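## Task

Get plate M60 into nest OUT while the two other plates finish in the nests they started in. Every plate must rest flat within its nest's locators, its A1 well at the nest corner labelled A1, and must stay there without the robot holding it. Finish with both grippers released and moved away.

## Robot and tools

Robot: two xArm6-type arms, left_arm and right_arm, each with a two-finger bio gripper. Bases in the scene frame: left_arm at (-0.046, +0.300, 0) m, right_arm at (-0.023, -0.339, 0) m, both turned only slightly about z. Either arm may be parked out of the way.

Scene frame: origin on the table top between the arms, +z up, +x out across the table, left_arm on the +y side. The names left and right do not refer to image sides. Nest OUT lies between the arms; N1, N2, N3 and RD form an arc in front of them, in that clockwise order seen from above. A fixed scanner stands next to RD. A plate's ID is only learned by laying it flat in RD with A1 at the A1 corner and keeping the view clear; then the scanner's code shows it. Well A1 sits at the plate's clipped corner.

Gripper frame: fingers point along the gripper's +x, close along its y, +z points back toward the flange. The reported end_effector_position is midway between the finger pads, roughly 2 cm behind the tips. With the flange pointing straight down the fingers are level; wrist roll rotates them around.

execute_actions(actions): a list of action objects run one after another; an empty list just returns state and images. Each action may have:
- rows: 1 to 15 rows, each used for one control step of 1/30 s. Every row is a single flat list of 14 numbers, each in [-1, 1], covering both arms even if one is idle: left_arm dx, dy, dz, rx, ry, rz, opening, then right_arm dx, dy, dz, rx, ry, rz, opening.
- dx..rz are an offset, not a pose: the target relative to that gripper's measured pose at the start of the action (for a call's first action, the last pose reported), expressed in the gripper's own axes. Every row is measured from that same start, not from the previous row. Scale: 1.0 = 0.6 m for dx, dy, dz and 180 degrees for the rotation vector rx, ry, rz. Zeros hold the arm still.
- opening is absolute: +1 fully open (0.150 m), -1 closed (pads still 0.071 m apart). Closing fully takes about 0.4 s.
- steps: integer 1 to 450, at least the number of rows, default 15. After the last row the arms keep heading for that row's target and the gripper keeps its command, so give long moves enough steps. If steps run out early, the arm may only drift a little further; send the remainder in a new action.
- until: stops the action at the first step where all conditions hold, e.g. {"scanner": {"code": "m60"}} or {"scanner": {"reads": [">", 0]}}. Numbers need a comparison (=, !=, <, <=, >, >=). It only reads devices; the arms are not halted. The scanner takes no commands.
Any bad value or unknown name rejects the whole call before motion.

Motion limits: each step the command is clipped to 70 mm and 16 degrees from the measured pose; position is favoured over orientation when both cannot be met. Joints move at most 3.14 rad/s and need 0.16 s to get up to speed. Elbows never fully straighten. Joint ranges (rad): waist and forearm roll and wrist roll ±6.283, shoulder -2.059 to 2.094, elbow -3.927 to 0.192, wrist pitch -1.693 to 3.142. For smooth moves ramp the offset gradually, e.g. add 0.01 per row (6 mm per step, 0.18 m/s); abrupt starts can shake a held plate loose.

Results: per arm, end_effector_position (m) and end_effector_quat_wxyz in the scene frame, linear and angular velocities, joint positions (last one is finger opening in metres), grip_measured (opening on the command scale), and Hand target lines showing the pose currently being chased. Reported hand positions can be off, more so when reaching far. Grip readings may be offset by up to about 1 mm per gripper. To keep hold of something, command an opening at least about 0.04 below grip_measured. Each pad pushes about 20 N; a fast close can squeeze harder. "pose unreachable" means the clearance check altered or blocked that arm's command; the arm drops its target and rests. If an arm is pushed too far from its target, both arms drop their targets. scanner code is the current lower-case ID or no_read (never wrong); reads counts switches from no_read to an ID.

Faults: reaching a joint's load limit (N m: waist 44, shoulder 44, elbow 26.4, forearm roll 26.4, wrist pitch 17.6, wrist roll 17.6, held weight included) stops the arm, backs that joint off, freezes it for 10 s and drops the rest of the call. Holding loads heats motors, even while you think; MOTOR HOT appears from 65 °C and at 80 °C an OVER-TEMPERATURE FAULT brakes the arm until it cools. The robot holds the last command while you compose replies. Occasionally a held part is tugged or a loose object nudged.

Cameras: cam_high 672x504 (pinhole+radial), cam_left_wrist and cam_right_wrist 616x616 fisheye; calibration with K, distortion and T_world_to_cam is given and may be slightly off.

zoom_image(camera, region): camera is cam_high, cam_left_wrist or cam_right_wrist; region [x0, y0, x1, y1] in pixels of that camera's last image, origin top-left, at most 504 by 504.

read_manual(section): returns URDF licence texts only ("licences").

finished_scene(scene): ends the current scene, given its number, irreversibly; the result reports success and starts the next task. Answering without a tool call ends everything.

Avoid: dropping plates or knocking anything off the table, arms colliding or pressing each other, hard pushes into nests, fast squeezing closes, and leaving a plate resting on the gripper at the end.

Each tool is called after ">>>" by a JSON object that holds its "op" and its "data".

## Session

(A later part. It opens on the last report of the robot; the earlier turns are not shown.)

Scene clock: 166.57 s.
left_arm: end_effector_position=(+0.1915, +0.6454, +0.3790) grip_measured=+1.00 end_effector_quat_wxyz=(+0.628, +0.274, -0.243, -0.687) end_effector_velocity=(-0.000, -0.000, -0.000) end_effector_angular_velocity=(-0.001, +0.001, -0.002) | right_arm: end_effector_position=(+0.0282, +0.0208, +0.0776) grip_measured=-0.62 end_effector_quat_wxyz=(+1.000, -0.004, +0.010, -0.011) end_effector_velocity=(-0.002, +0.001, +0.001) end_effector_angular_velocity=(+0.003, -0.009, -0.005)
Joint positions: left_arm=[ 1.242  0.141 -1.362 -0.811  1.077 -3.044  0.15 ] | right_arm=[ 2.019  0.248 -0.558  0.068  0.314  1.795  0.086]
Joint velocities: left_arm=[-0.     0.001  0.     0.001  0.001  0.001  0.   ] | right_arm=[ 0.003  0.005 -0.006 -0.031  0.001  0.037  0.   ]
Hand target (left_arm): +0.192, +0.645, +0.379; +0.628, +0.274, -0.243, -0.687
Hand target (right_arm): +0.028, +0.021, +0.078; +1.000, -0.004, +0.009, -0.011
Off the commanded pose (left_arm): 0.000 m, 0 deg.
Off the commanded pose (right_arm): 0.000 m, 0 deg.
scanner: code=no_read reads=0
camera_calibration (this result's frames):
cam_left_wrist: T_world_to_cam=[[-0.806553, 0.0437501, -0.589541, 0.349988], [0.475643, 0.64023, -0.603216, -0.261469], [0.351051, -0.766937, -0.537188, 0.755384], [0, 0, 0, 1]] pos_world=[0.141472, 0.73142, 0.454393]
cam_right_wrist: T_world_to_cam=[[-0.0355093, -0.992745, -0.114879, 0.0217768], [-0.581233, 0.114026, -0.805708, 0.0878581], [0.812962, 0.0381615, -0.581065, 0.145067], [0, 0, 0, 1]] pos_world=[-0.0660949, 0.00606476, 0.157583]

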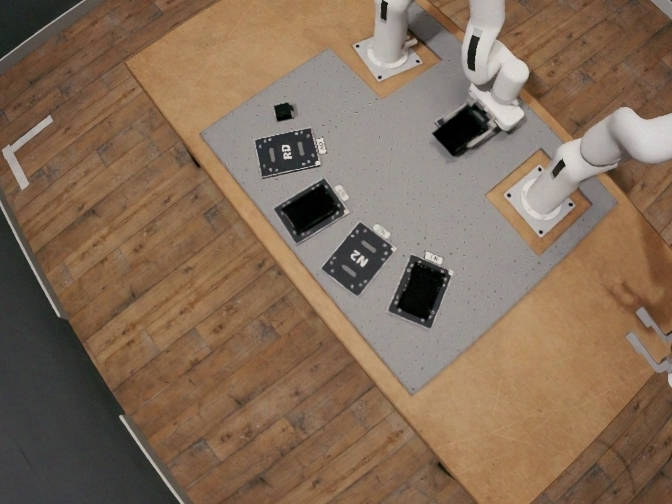

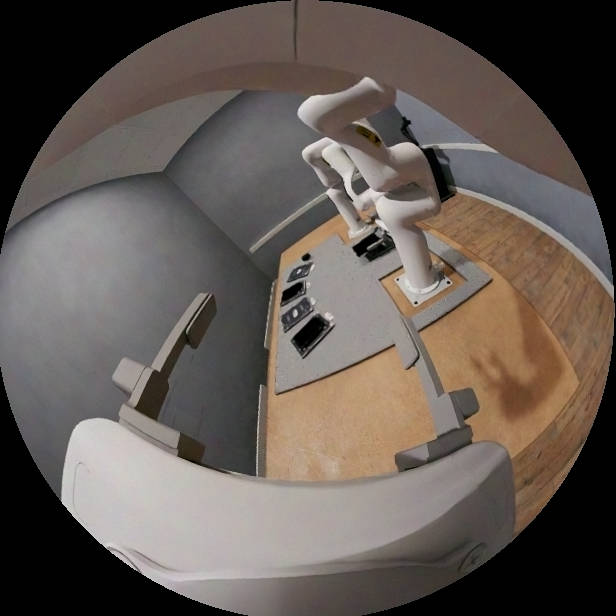

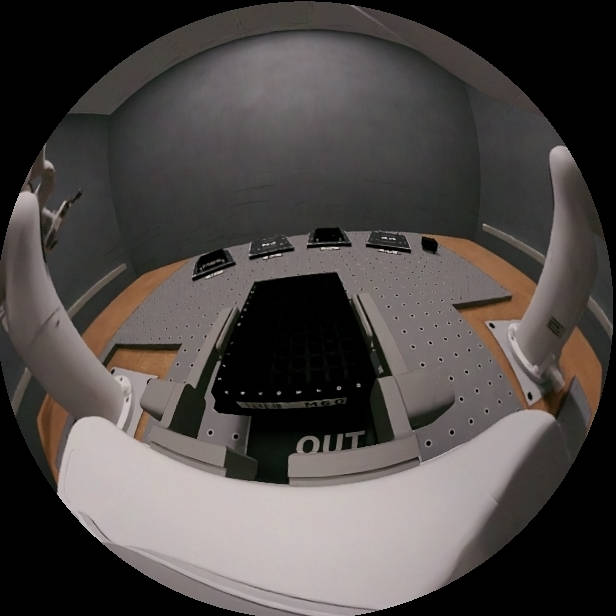

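>>> {"op": "execute_actions", "data": {"actions": [{"rows":[[0,0,0,0,0,0,1,-0.005,-0.002,0,0,0,0,-0.8],[0,0,0,0,0,0,1,-0.013,-0.005,0,0.001,-0.001,0,-0.8],[0,0,0,0,0,0,1,-0.025,-0.009,0,0.001,-0.002,0,-0.8],[0,0,0,0,0,0,1,-0.037,-0.013,0,0.002,-0.003,0,-0.8],[0,0,0,0,0,0,1,-0.049,-0.017,0,0.002,-0.004,0,-0.8],[0,0,0,0,0,0,1,-0.061,-0.021,0,0.003,-0.005,0,-0.8],[0,0,0,0,0,0,1,-0.073,-0.025,-0.004,0.003,-0.006,0,-0.8],[0,0,0,0,0,0,1,-0.085,-0.029,-0.01,0.003,-0.006,0,-0.8],[0,0,0,0,0,0,1,-0.096,-0.033,-0.017,0.003,-0.006,0,-0.8],[0,0,0,0,0,0,1,-0.104,-0.036,-0.024,0.003,-0.006,0,-0.8],[0,0,0,0,0,0,1,-0.109,-0.038,-0.031,0.003,-0.006,0,-0.8],[0,0,0,0,0,0,1,-0.109,-0.038,-0.037,0.003,-0.006,0,-0.8],[0,0,0,0,0,0,1,-0.109,-0.038,-0.041,0.003,-0.006,0,-0.8]],"steps":30}]}}

>>> {"op": "zoom_image", "data": {"camera": "cam_right_wrist", "region": [180, 270, 420, 490]}}

>>> {"op": "zoom_image", "data": {"camera": "cam_high", "region": [420, 80, 520, 170]}}

Scene clock: 176.70 s.
left_arm: end_effector_position=(+0.1915, +0.6454, +0.3790) grip_measured=+1.00 end_effector_quat_wxyz=(+0.628, +0.274, -0.243, -0.687) end_effector_velocity=(+0.000, -0.000, +0.000) end_effector_angular_velocity=(+0.002, -0.001, +0.000) | right_arm: end_effector_position=(-0.0383, -0.0008, +0.0544) grip_measured=-0.62 end_effector_quat_wxyz=(+1.000, +0.000, +0.001, -0.011) end_effector_velocity=(-0.001, -0.000, -0.000) end_effector_angular_velocity=(-0.000, -0.001, +0.002)
Joint positions: left_arm=[ 1.242  0.141 -1.362 -0.811  1.077 -3.044  0.15 ] | right_arm=[ 2.2    0.348 -0.582  0.003  0.233  2.037  0.086]
Joint velocities: left_arm=[-0.001 -0.001  0.    -0.    -0.001  0.     0.   ] | right_arm=[ 0.002  0.001 -0.    -0.002 -0.     0.003  0.   ]
Hand target (left_arm): +0.192, +0.645, +0.379; +0.628, +0.274, -0.243, -0.687
Hand target (right_arm): -0.038, -0.001, +0.054; +1.000, +0.000, +0.000, -0.011
Off the commanded pose (left_arm): 0.000 m, 0 deg.
Off the commanded pose (right_arm): 0.000 m, 0 deg.
scanner: code=no_read reads=0
camera_calibration (this result's frames):
cam_left_wrist: T_world_to_cam=[[-0.806553, 0.04375, -0.589541, 0.349988], [0.475643, 0.64023, -0.603216, -0.261469], [0.351051, -0.766937, -0.537188, 0.755384], [0, 0, 0, 1]] pos_world=[0.141472, 0.73142, 0.454393]
cam_right_wrist: T_world_to_cam=[[-0.0334942, -0.991657, -0.124476, -0.00408751], [-0.566447, 0.121446, -0.815101, 0.034054], [0.823417, 0.0432079, -0.565789, 0.186095], [0, 0, 0, 1]] pos_world=[-0.134081, -0.0162299, 0.132539]

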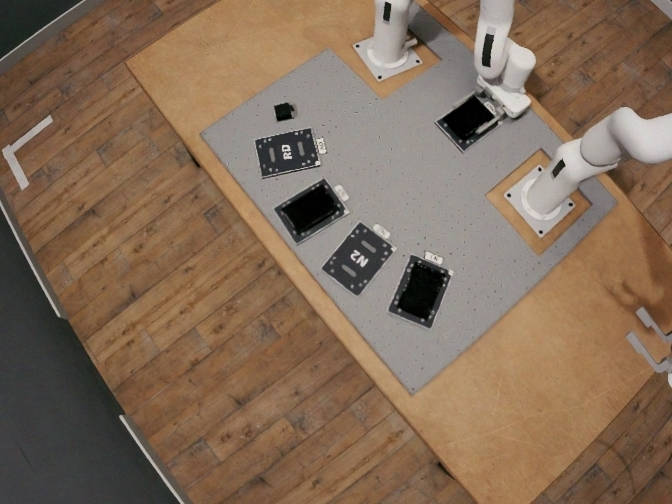

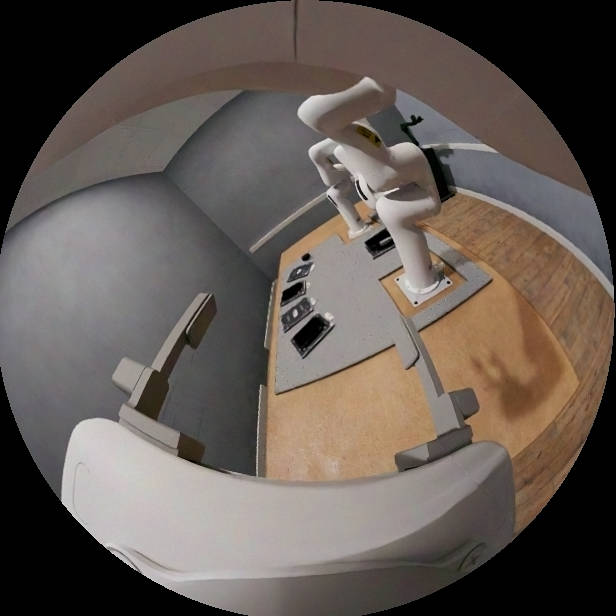

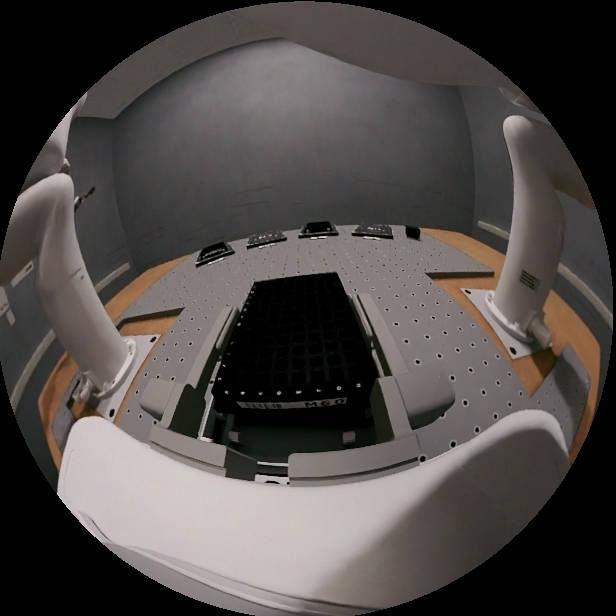

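Region (180, 270, 420, 490) of cam_right_wrist's 616x616 image, scaled by 2.100, with more detail than that image has; it fills the top 462 rows of this view, and the rest is white.

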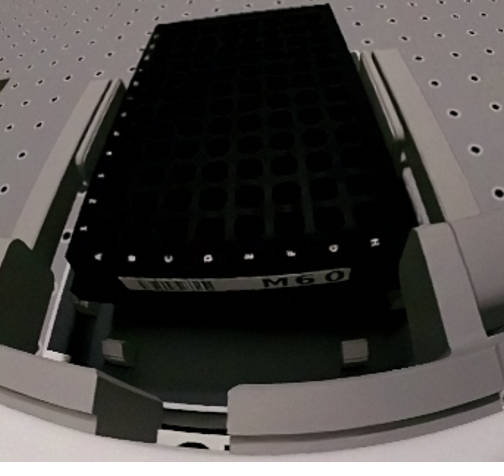

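Region (420, 80, 520, 170) of cam_high's 672x504 image, scaled by 5.040, with more detail than that image has; it fills the top 454 rows of this view, and the rest is white.

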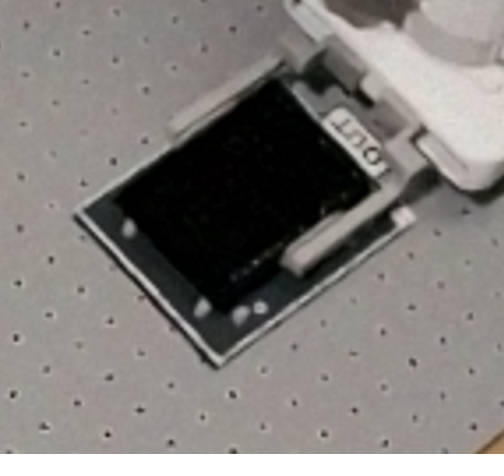

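>>> {"op": "execute_actions", "data": {"actions": [{"rows":[[0,0,0,0,0,0,1,-0.005,0.002,0,0,0,-0.003,-0.8],[0,0,0,0,0,0,1,-0.01,0.003,0,0,0,-0.006,-0.8],[0,0,0,0,0,0,1,-0.014,0.004,-0.003,0,0,-0.008,-0.8]],"steps":16}]}}

>>> {"op": "zoom_image", "data": {"camera": "cam_right_wrist", "region": [180, 270, 420, 490]}}

>>> {"op": "zoom_image", "data": {"camera": "cam_high", "region": [420, 80, 520, 170]}}

Scene clock: 183.40 s.
left_arm: end_effector_position=(+0.1915, +0.6454, +0.3790) grip_measured=+1.00 end_effector_quat_wxyz=(+0.628, +0.274, -0.243, -0.687) end_effector_velocity=(-0.000, +0.000, +0.000) end_effector_angular_velocity=(+0.002, -0.001, +0.002) | right_arm: end_effector_position=(-0.0466, +0.0018, +0.0526) grip_measured=-0.62 end_effector_quat_wxyz=(+1.000, +0.000, +0.001, -0.024) end_effector_velocity=(+0.000, -0.000, -0.000) end_effector_angular_velocity=(-0.001, -0.002, +0.001)
Joint positions: left_arm=[ 1.242  0.141 -1.362 -0.811  1.077 -3.044  0.15 ] | right_arm=[ 2.212  0.371 -0.616  0.003  0.244  2.075  0.086]
Joint velocities: left_arm=[ 0.001 -0.001 -0.    -0.    -0.001 -0.     0.   ] | right_arm=[-0.     0.001 -0.    -0.004  0.001  0.003  0.   ]
Hand target (left_arm): +0.192, +0.645, +0.379; +0.628, +0.274, -0.243, -0.687
Hand target (right_arm): -0.047, +0.002, +0.053; +1.000, +0.000, +0.001, -0.024
Off the commanded pose (left_arm): 0.000 m, 0 deg.
Off the commanded pose (right_arm): 0.000 m, 0 deg.
scanner: code=no_read reads=0
camera_calibration (this result's frames):
cam_left_wrist: T_world_to_cam=[[-0.806553, 0.0437503, -0.589541, 0.349988], [0.475643, 0.64023, -0.603216, -0.261469], [0.351051, -0.766937, -0.537188, 0.755384], [0, 0, 0, 1]] pos_world=[0.141472, 0.73142, 0.454393]
cam_right_wrist: T_world_to_cam=[[-0.0583872, -0.990515, -0.124384, -0.00323908], [-0.563248, 0.135557, -0.815093, 0.0277076], [0.824223, 0.0224683, -0.56582, 0.191863], [0, 0, 0, 1]] pos_world=[-0.142721, -0.0112752, 0.130741]

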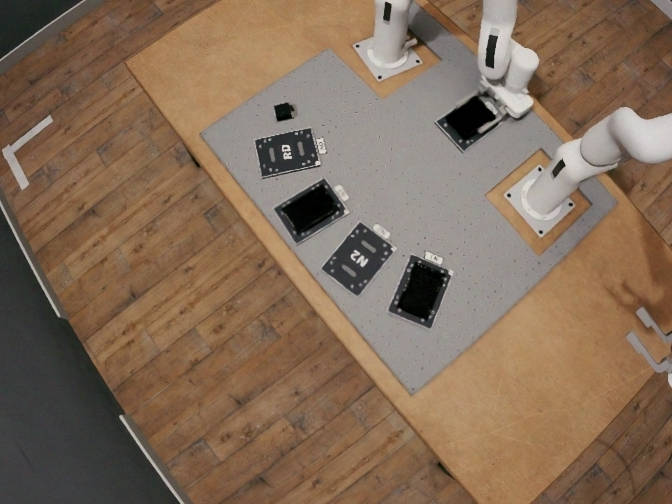

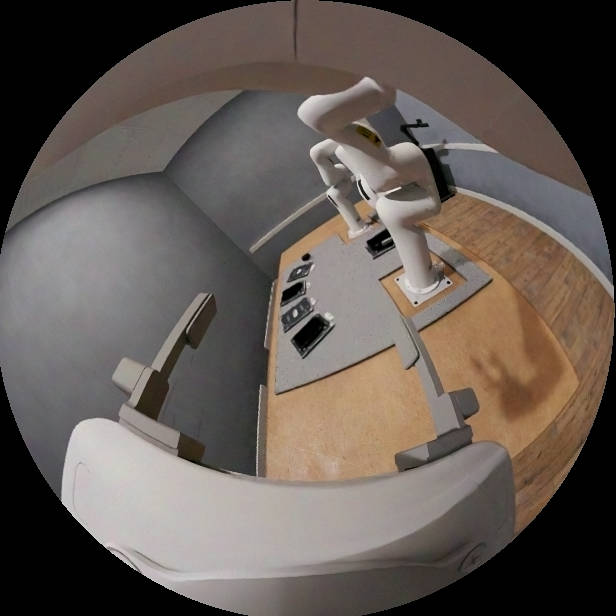

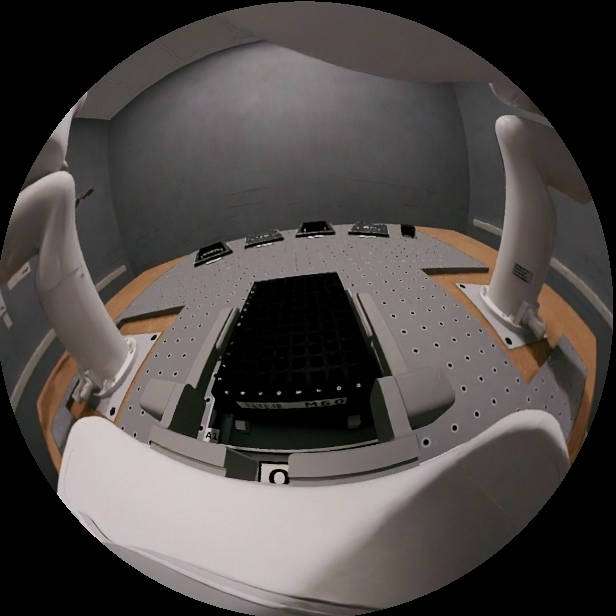

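Region (180, 270, 420, 490) of cam_right_wrist's 616x616 image, scaled by 2.100, with more detail than that image has; it fills the top 462 rows of this view, and the rest is white.

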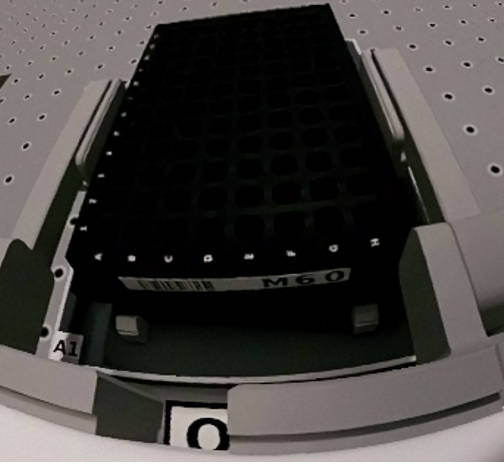

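Region (420, 80, 520, 170) of cam_high's 672x504 image, scaled by 5.040, with more detail than that image has; it fills the top 454 rows of this view, and the rest is white.

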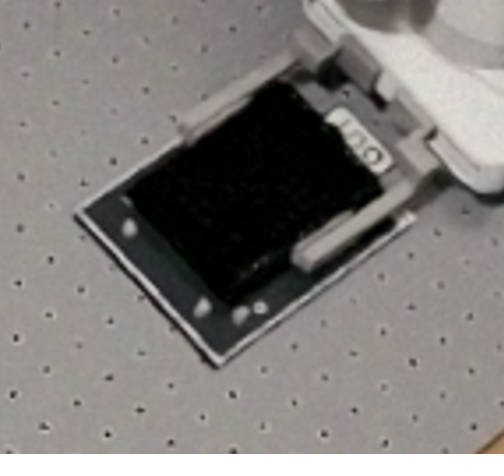

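>>> {"op": "execute_actions", "data": {"actions": [{"rows":[[0,0,0,0,0,0,1,0.002,0.0025,-0.004,0,0,0,-0.8],[0,0,0,0,0,0,1,0.002,0.0025,-0.009,0,0,0,-0.8],[0,0,0,0,0,0,1,0.002,0.0025,-0.013,0,0,0,-0.8]],"steps":15}]}}

>>> {"op": "zoom_image", "data": {"camera": "cam_right_wrist", "region": [180, 270, 420, 490]}}

Scene clock: 188.73 s.
left_arm: end_effector_position=(+0.1915, +0.6454, +0.3790) grip_measured=+1.00 end_effector_quat_wxyz=(+0.628, +0.274, -0.243, -0.687) end_effector_velocity=(+0.000, +0.000, +0.000) end_effector_angular_velocity=(+0.002, -0.001, +0.000) | right_arm: end_effector_position=(-0.0454, +0.0032, +0.0449) grip_measured=-0.62 end_effector_quat_wxyz=(+1.000, +0.000, +0.001, -0.024) end_effector_velocity=(+0.000, +0.000, -0.000) end_effector_angular_velocity=(+0.000, +0.000, -0.001)
Joint positions: left_arm=[ 1.242  0.141 -1.362 -0.811  1.077 -3.044  0.15 ] | right_arm=[ 2.208  0.401 -0.625  0.004  0.224  2.07   0.086]
Joint velocities: left_arm=[-0.    -0.    -0.001 -0.    -0.001  0.001  0.   ] | right_arm=[-0.     0.002 -0.001  0.001 -0.001  0.     0.   ]
Hand target (left_arm): +0.192, +0.645, +0.379; +0.628, +0.274, -0.243, -0.687
Hand target (right_arm): -0.045, +0.003, +0.045; +1.000, +0.000, +0.001, -0.024
Off the commanded pose (left_arm): 0.000 m, 0 deg.
Off the commanded pose (right_arm): 0.000 m, 0 deg.
scanner: code=no_read reads=0
camera_calibration (this result's frames):
cam_left_wrist: T_world_to_cam=[[-0.806553, 0.0437504, -0.589541, 0.349988], [0.475643, 0.64023, -0.603216, -0.261469], [0.351051, -0.766937, -0.537189, 0.755384], [0, 0, 0, 1]] pos_world=[0.141472, 0.73142, 0.454393]
cam_right_wrist: T_world_to_cam=[[-0.058365, -0.990495, -0.124555, -0.00265621], [-0.563349, 0.135682, -0.815002, 0.0218825], [0.824155, 0.0226006, -0.565914, 0.186442], [0, 0, 0, 1]] pos_world=[-0.141485, -0.00981373, 0.123014]

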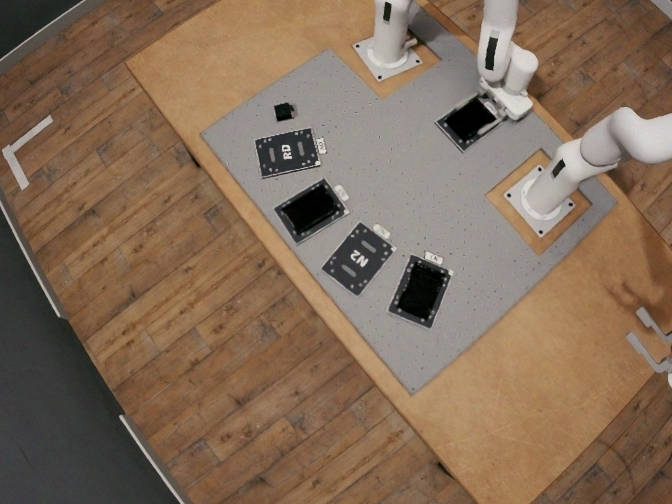

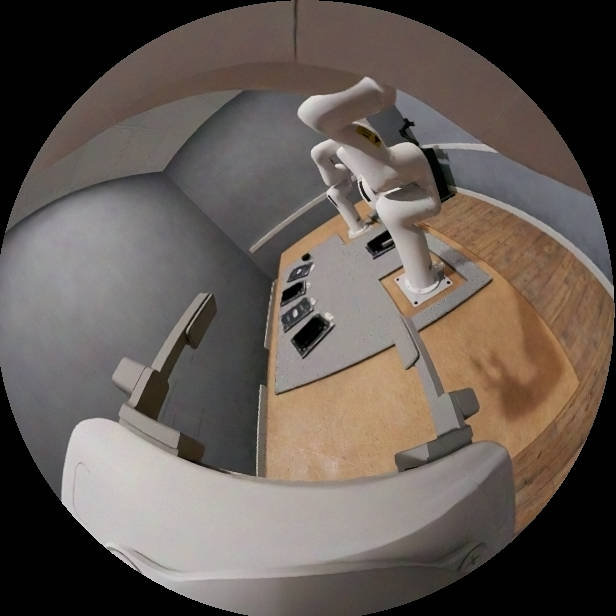

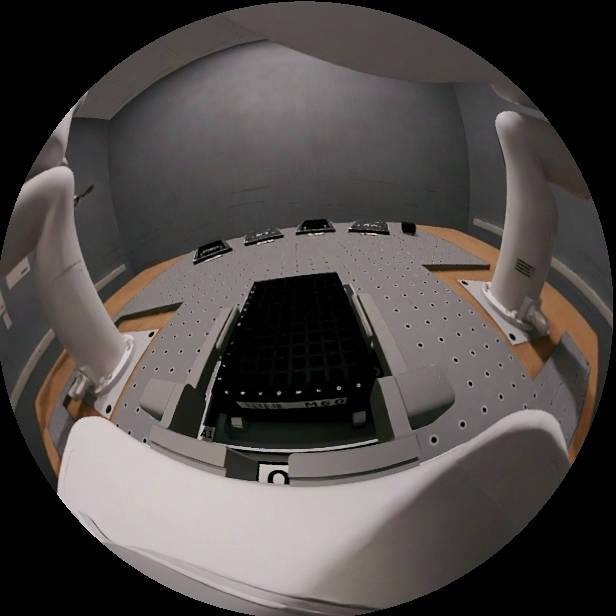

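Region (180, 270, 420, 490) of cam_right_wrist's 616x616 image, scaled by 2.100, with more detail than that image has; it fills the top 462 rows of this view, and the rest is white.

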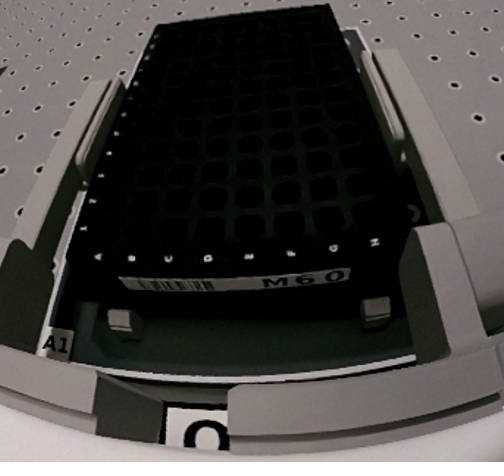

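Matches. Lower 8 mm.

>>> {"op": "execute_actions", "data": {"actions": [{"rows":[[0,0,0,0,0,0,1,0,0,-0.003,0,0,0,-0.8],[0,0,0,0,0,0,1,0,0,-0.006,0,0,0,-0.8],[0,0,0,0,0,0,1,0,0,-0.009,0,0,0,-0.8],[0,0,0,0,0,0,1,0,0,-0.012,0,0,0,-0.8],[0,0,0,0,0,0,1,0,0,-0.014,0,0,0,-0.8]],"steps":16}]}}

>>> {"op": "zoom_image", "data": {"camera": "cam_right_wrist", "region": [180, 270, 420, 490]}}

Scene clock: 193.23 s.
left_arm: end_effector_position=(+0.1915, +0.6454, +0.3790) grip_measured=+1.00 end_effector_quat_wxyz=(+0.628, +0.274, -0.243, -0.687) end_effector_velocity=(+0.000, -0.000, +0.000) end_effector_angular_velocity=(+0.001, +0.000, -0.000) | right_arm: end_effector_position=(-0.0454, +0.0031, +0.0364) grip_measured=-0.62 end_effector_quat_wxyz=(+1.000, +0.000, +0.001, -0.024) end_effector_velocity=(-0.001, +0.001, +0.000) end_effector_angular_velocity=(+0.002, +0.001, +0.001)
Joint positions: left_arm=[ 1.242  0.141 -1.362 -0.811  1.077 -3.044  0.15 ] | right_arm=[ 2.208  0.431 -0.633  0.004  0.201  2.069  0.086]
Joint velocities: left_arm=[-0.001 -0.001  0.001  0.001 -0.001  0.     0.   ] | right_arm=[ 0.001  0.001 -0.002 -0.    -0.001  0.001  0.   ]
Hand target (left_arm): +0.192, +0.645, +0.379; +0.628, +0.274, -0.243, -0.687
Hand target (right_arm): -0.045, +0.003, +0.036; +1.000, +0.000, +0.001, -0.024
Off the commanded pose (left_arm): 0.000 m, 0 deg.
Off the commanded pose (right_arm): 0.000 m, 0 deg.
scanner: code=no_read reads=0
camera_calibration (this result's frames):
cam_left_wrist: T_world_to_cam=[[-0.806553, 0.0437503, -0.589541, 0.349988], [0.475643, 0.64023, -0.603216, -0.261469], [0.351051, -0.766937, -0.537189, 0.755384], [0, 0, 0, 1]] pos_world=[0.141472, 0.73142, 0.454393]
cam_right_wrist: T_world_to_cam=[[-0.0585389, -0.990524, -0.124237, -0.00387712], [-0.563251, 0.135521, -0.815097, 0.0150816], [0.82421, 0.0222615, -0.565847, 0.181655], [0, 0, 0, 1]] pos_world=[-0.141454, -0.00992817, 0.1146]

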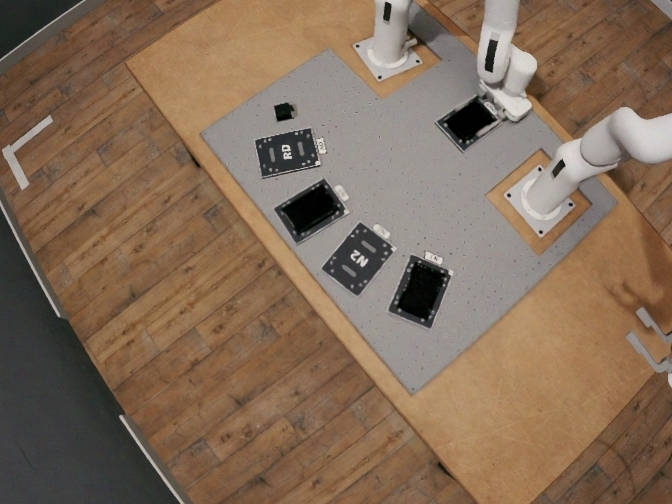

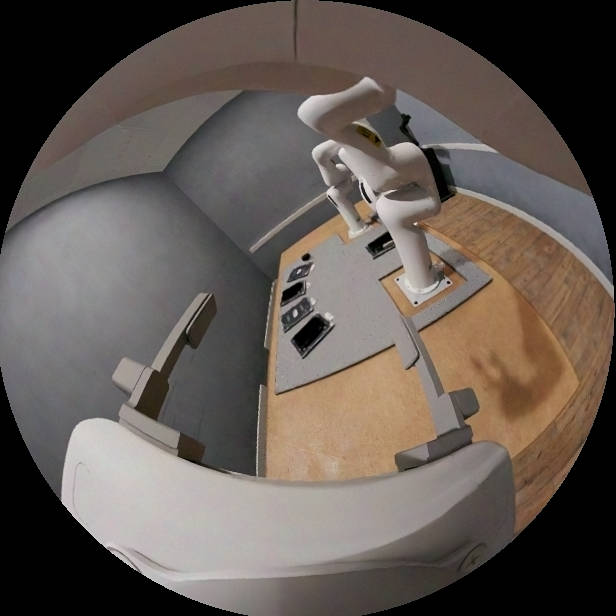

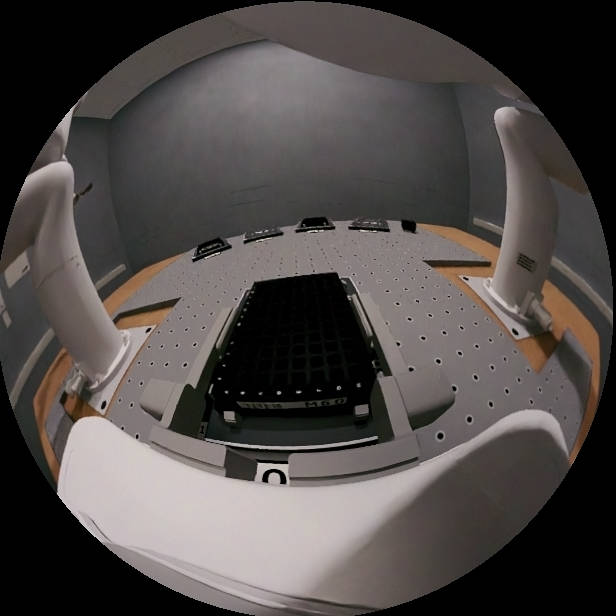

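Region (180, 270, 420, 490) of cam_right_wrist's 616x616 image, scaled by 2.100, with more detail than that image has; it fills the top 462 rows of this view, and the rest is white.

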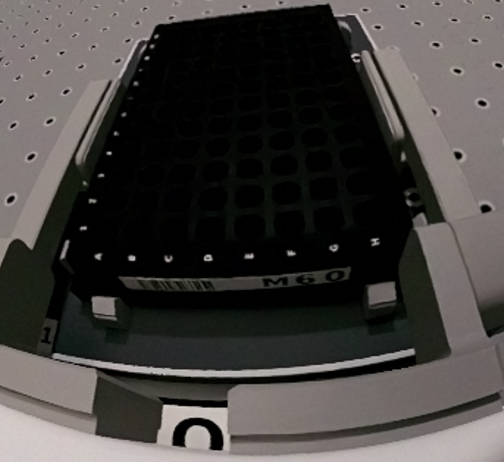

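>>> {"op": "execute_actions", "data": {"actions": [{"rows":[[0,0,0,0,0,0,1,0,0,-0.001,0,0,0,-0.8],[0,0,0,0,0,0,1,0,0,-0.001,0,0,0,-0.7],[0,0,0,0,0,0,1,0,0,-0.001,0,0,0,-0.62],[0,0,0,0,0,0,1,0,0,-0.001,0,0,0,-0.58],[0,0,0,0,0,0,1,0,0,-0.001,0,0,0,-0.5],[0,0,0,0,0,0,1,0,0,-0.001,0,0,0,-0.3]],"steps":14},{"rows":[[0,0,0,0,0,0,1,0,0,0.01,0,0,0,-0.3],[0,0,0,0,0,0,1,0,0,0.03,0,0,0,-0.2],[0,0,0,0,0,0,1,0,0,0.06,0,0,0,0],[0,0,0,0,0,0,1,0,0,0.1,0,0,0,0],[0,0,0,0,0,0,1,0,0,0.14,0,0,0,0],[0,0,0,0,0,0,1,0,0,0.18,0,0,0,0]],"steps":22}]}}

>>> {"op": "zoom_image", "data": {"camera": "cam_right_wrist", "region": [180, 270, 420, 490]}}

Scene clock: 200.73 s.
left_arm: end_effector_position=(+0.1915, +0.6454, +0.3790) grip_measured=+1.00 end_effector_quat_wxyz=(+0.628, +0.274, -0.243, -0.687) end_effector_velocity=(-0.000, +0.001, -0.000) end_effector_angular_velocity=(+0.000, +0.001, +0.002) | right_arm: end_effector_position=(-0.0451, +0.0030, +0.1434) grip_measured=+0.00 end_effector_quat_wxyz=(+1.000, -0.000, -0.000, -0.024) end_effector_velocity=(-0.001, +0.002, +0.005) end_effector_angular_velocity=(+0.004, +0.004, -0.001)
Joint positions: left_arm=[ 1.242  0.141 -1.362 -0.811  1.077 -3.044  0.15 ] | right_arm=[ 2.207  0.069 -0.595  0.     0.527  2.072  0.111]
Joint velocities: left_arm=[ 0.002  0.    -0.     0.    -0.001 -0.     0.   ] | right_arm=[ 0.    -0.013 -0.006  0.004  0.014 -0.002  0.   ]
Hand target (left_arm): +0.192, +0.645, +0.379; +0.628, +0.274, -0.243, -0.687
Hand target (right_arm): -0.045, +0.003, +0.144; +1.000, +0.000, +0.000, -0.024
Off the commanded pose (left_arm): 0.000 m, 0 deg.
Off the commanded pose (right_arm): 0.001 m, 0 deg.
scanner: code=no_read reads=0
camera_calibration (this result's frames):
cam_left_wrist: T_world_to_cam=[[-0.806553, 0.0437502, -0.589541, 0.349988], [0.475642, 0.64023, -0.603216, -0.261469], [0.351051, -0.766937, -0.537189, 0.755384], [0, 0, 0, 1]] pos_world=[0.141472, 0.73142, 0.454393]
cam_right_wrist: T_world_to_cam=[[-0.0584752, -0.990622, -0.123489, 0.00927382], [-0.562217, 0.134897, -0.815913, 0.102642], [0.824919, 0.0217171, -0.564833, 0.241825], [0, 0, 0, 1]] pos_world=[-0.141237, -0.00991105, 0.221483]

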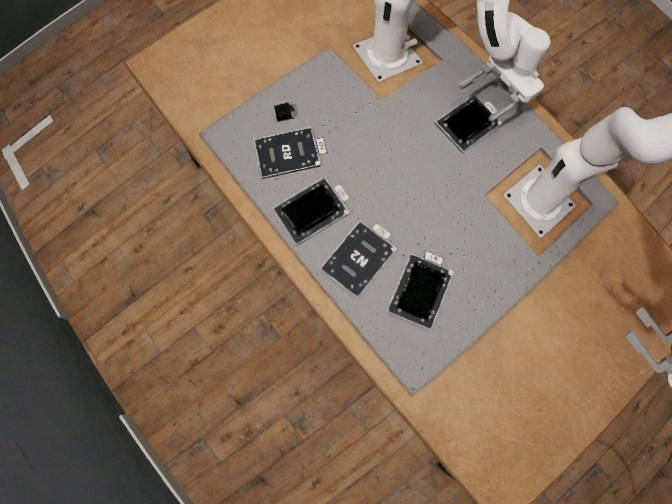

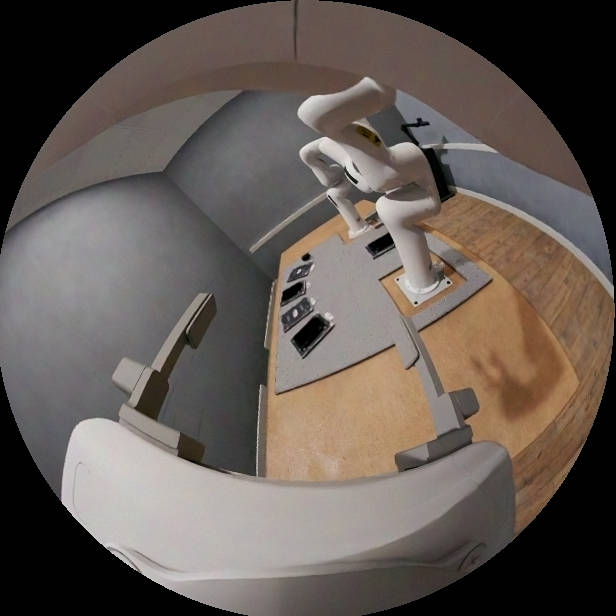

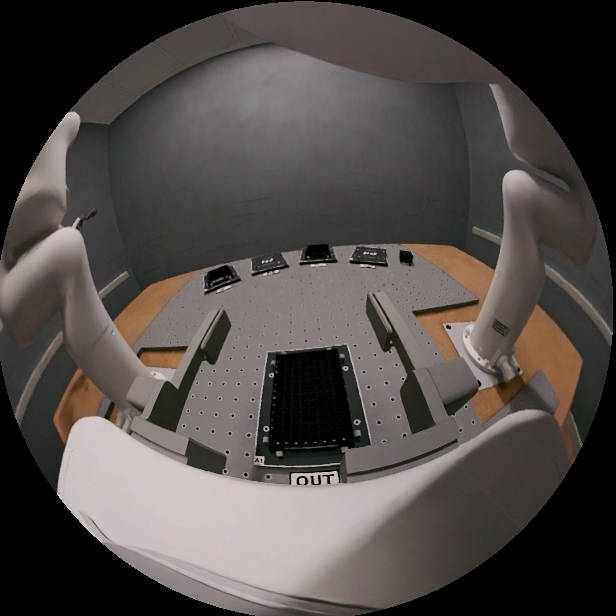

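Region (180, 270, 420, 490) of cam_right_wrist's 616x616 image, scaled by 2.100, with more detail than that image has; it fills the top 462 rows of this view, and the rest is white.

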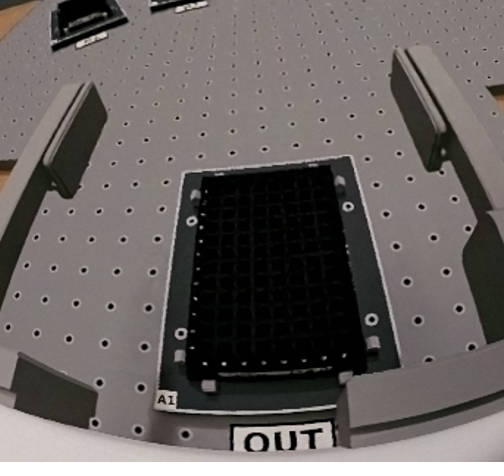

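>>> {"op": "finished_scene", "data": {"scene": 1}}

The scene is finished: the task was done.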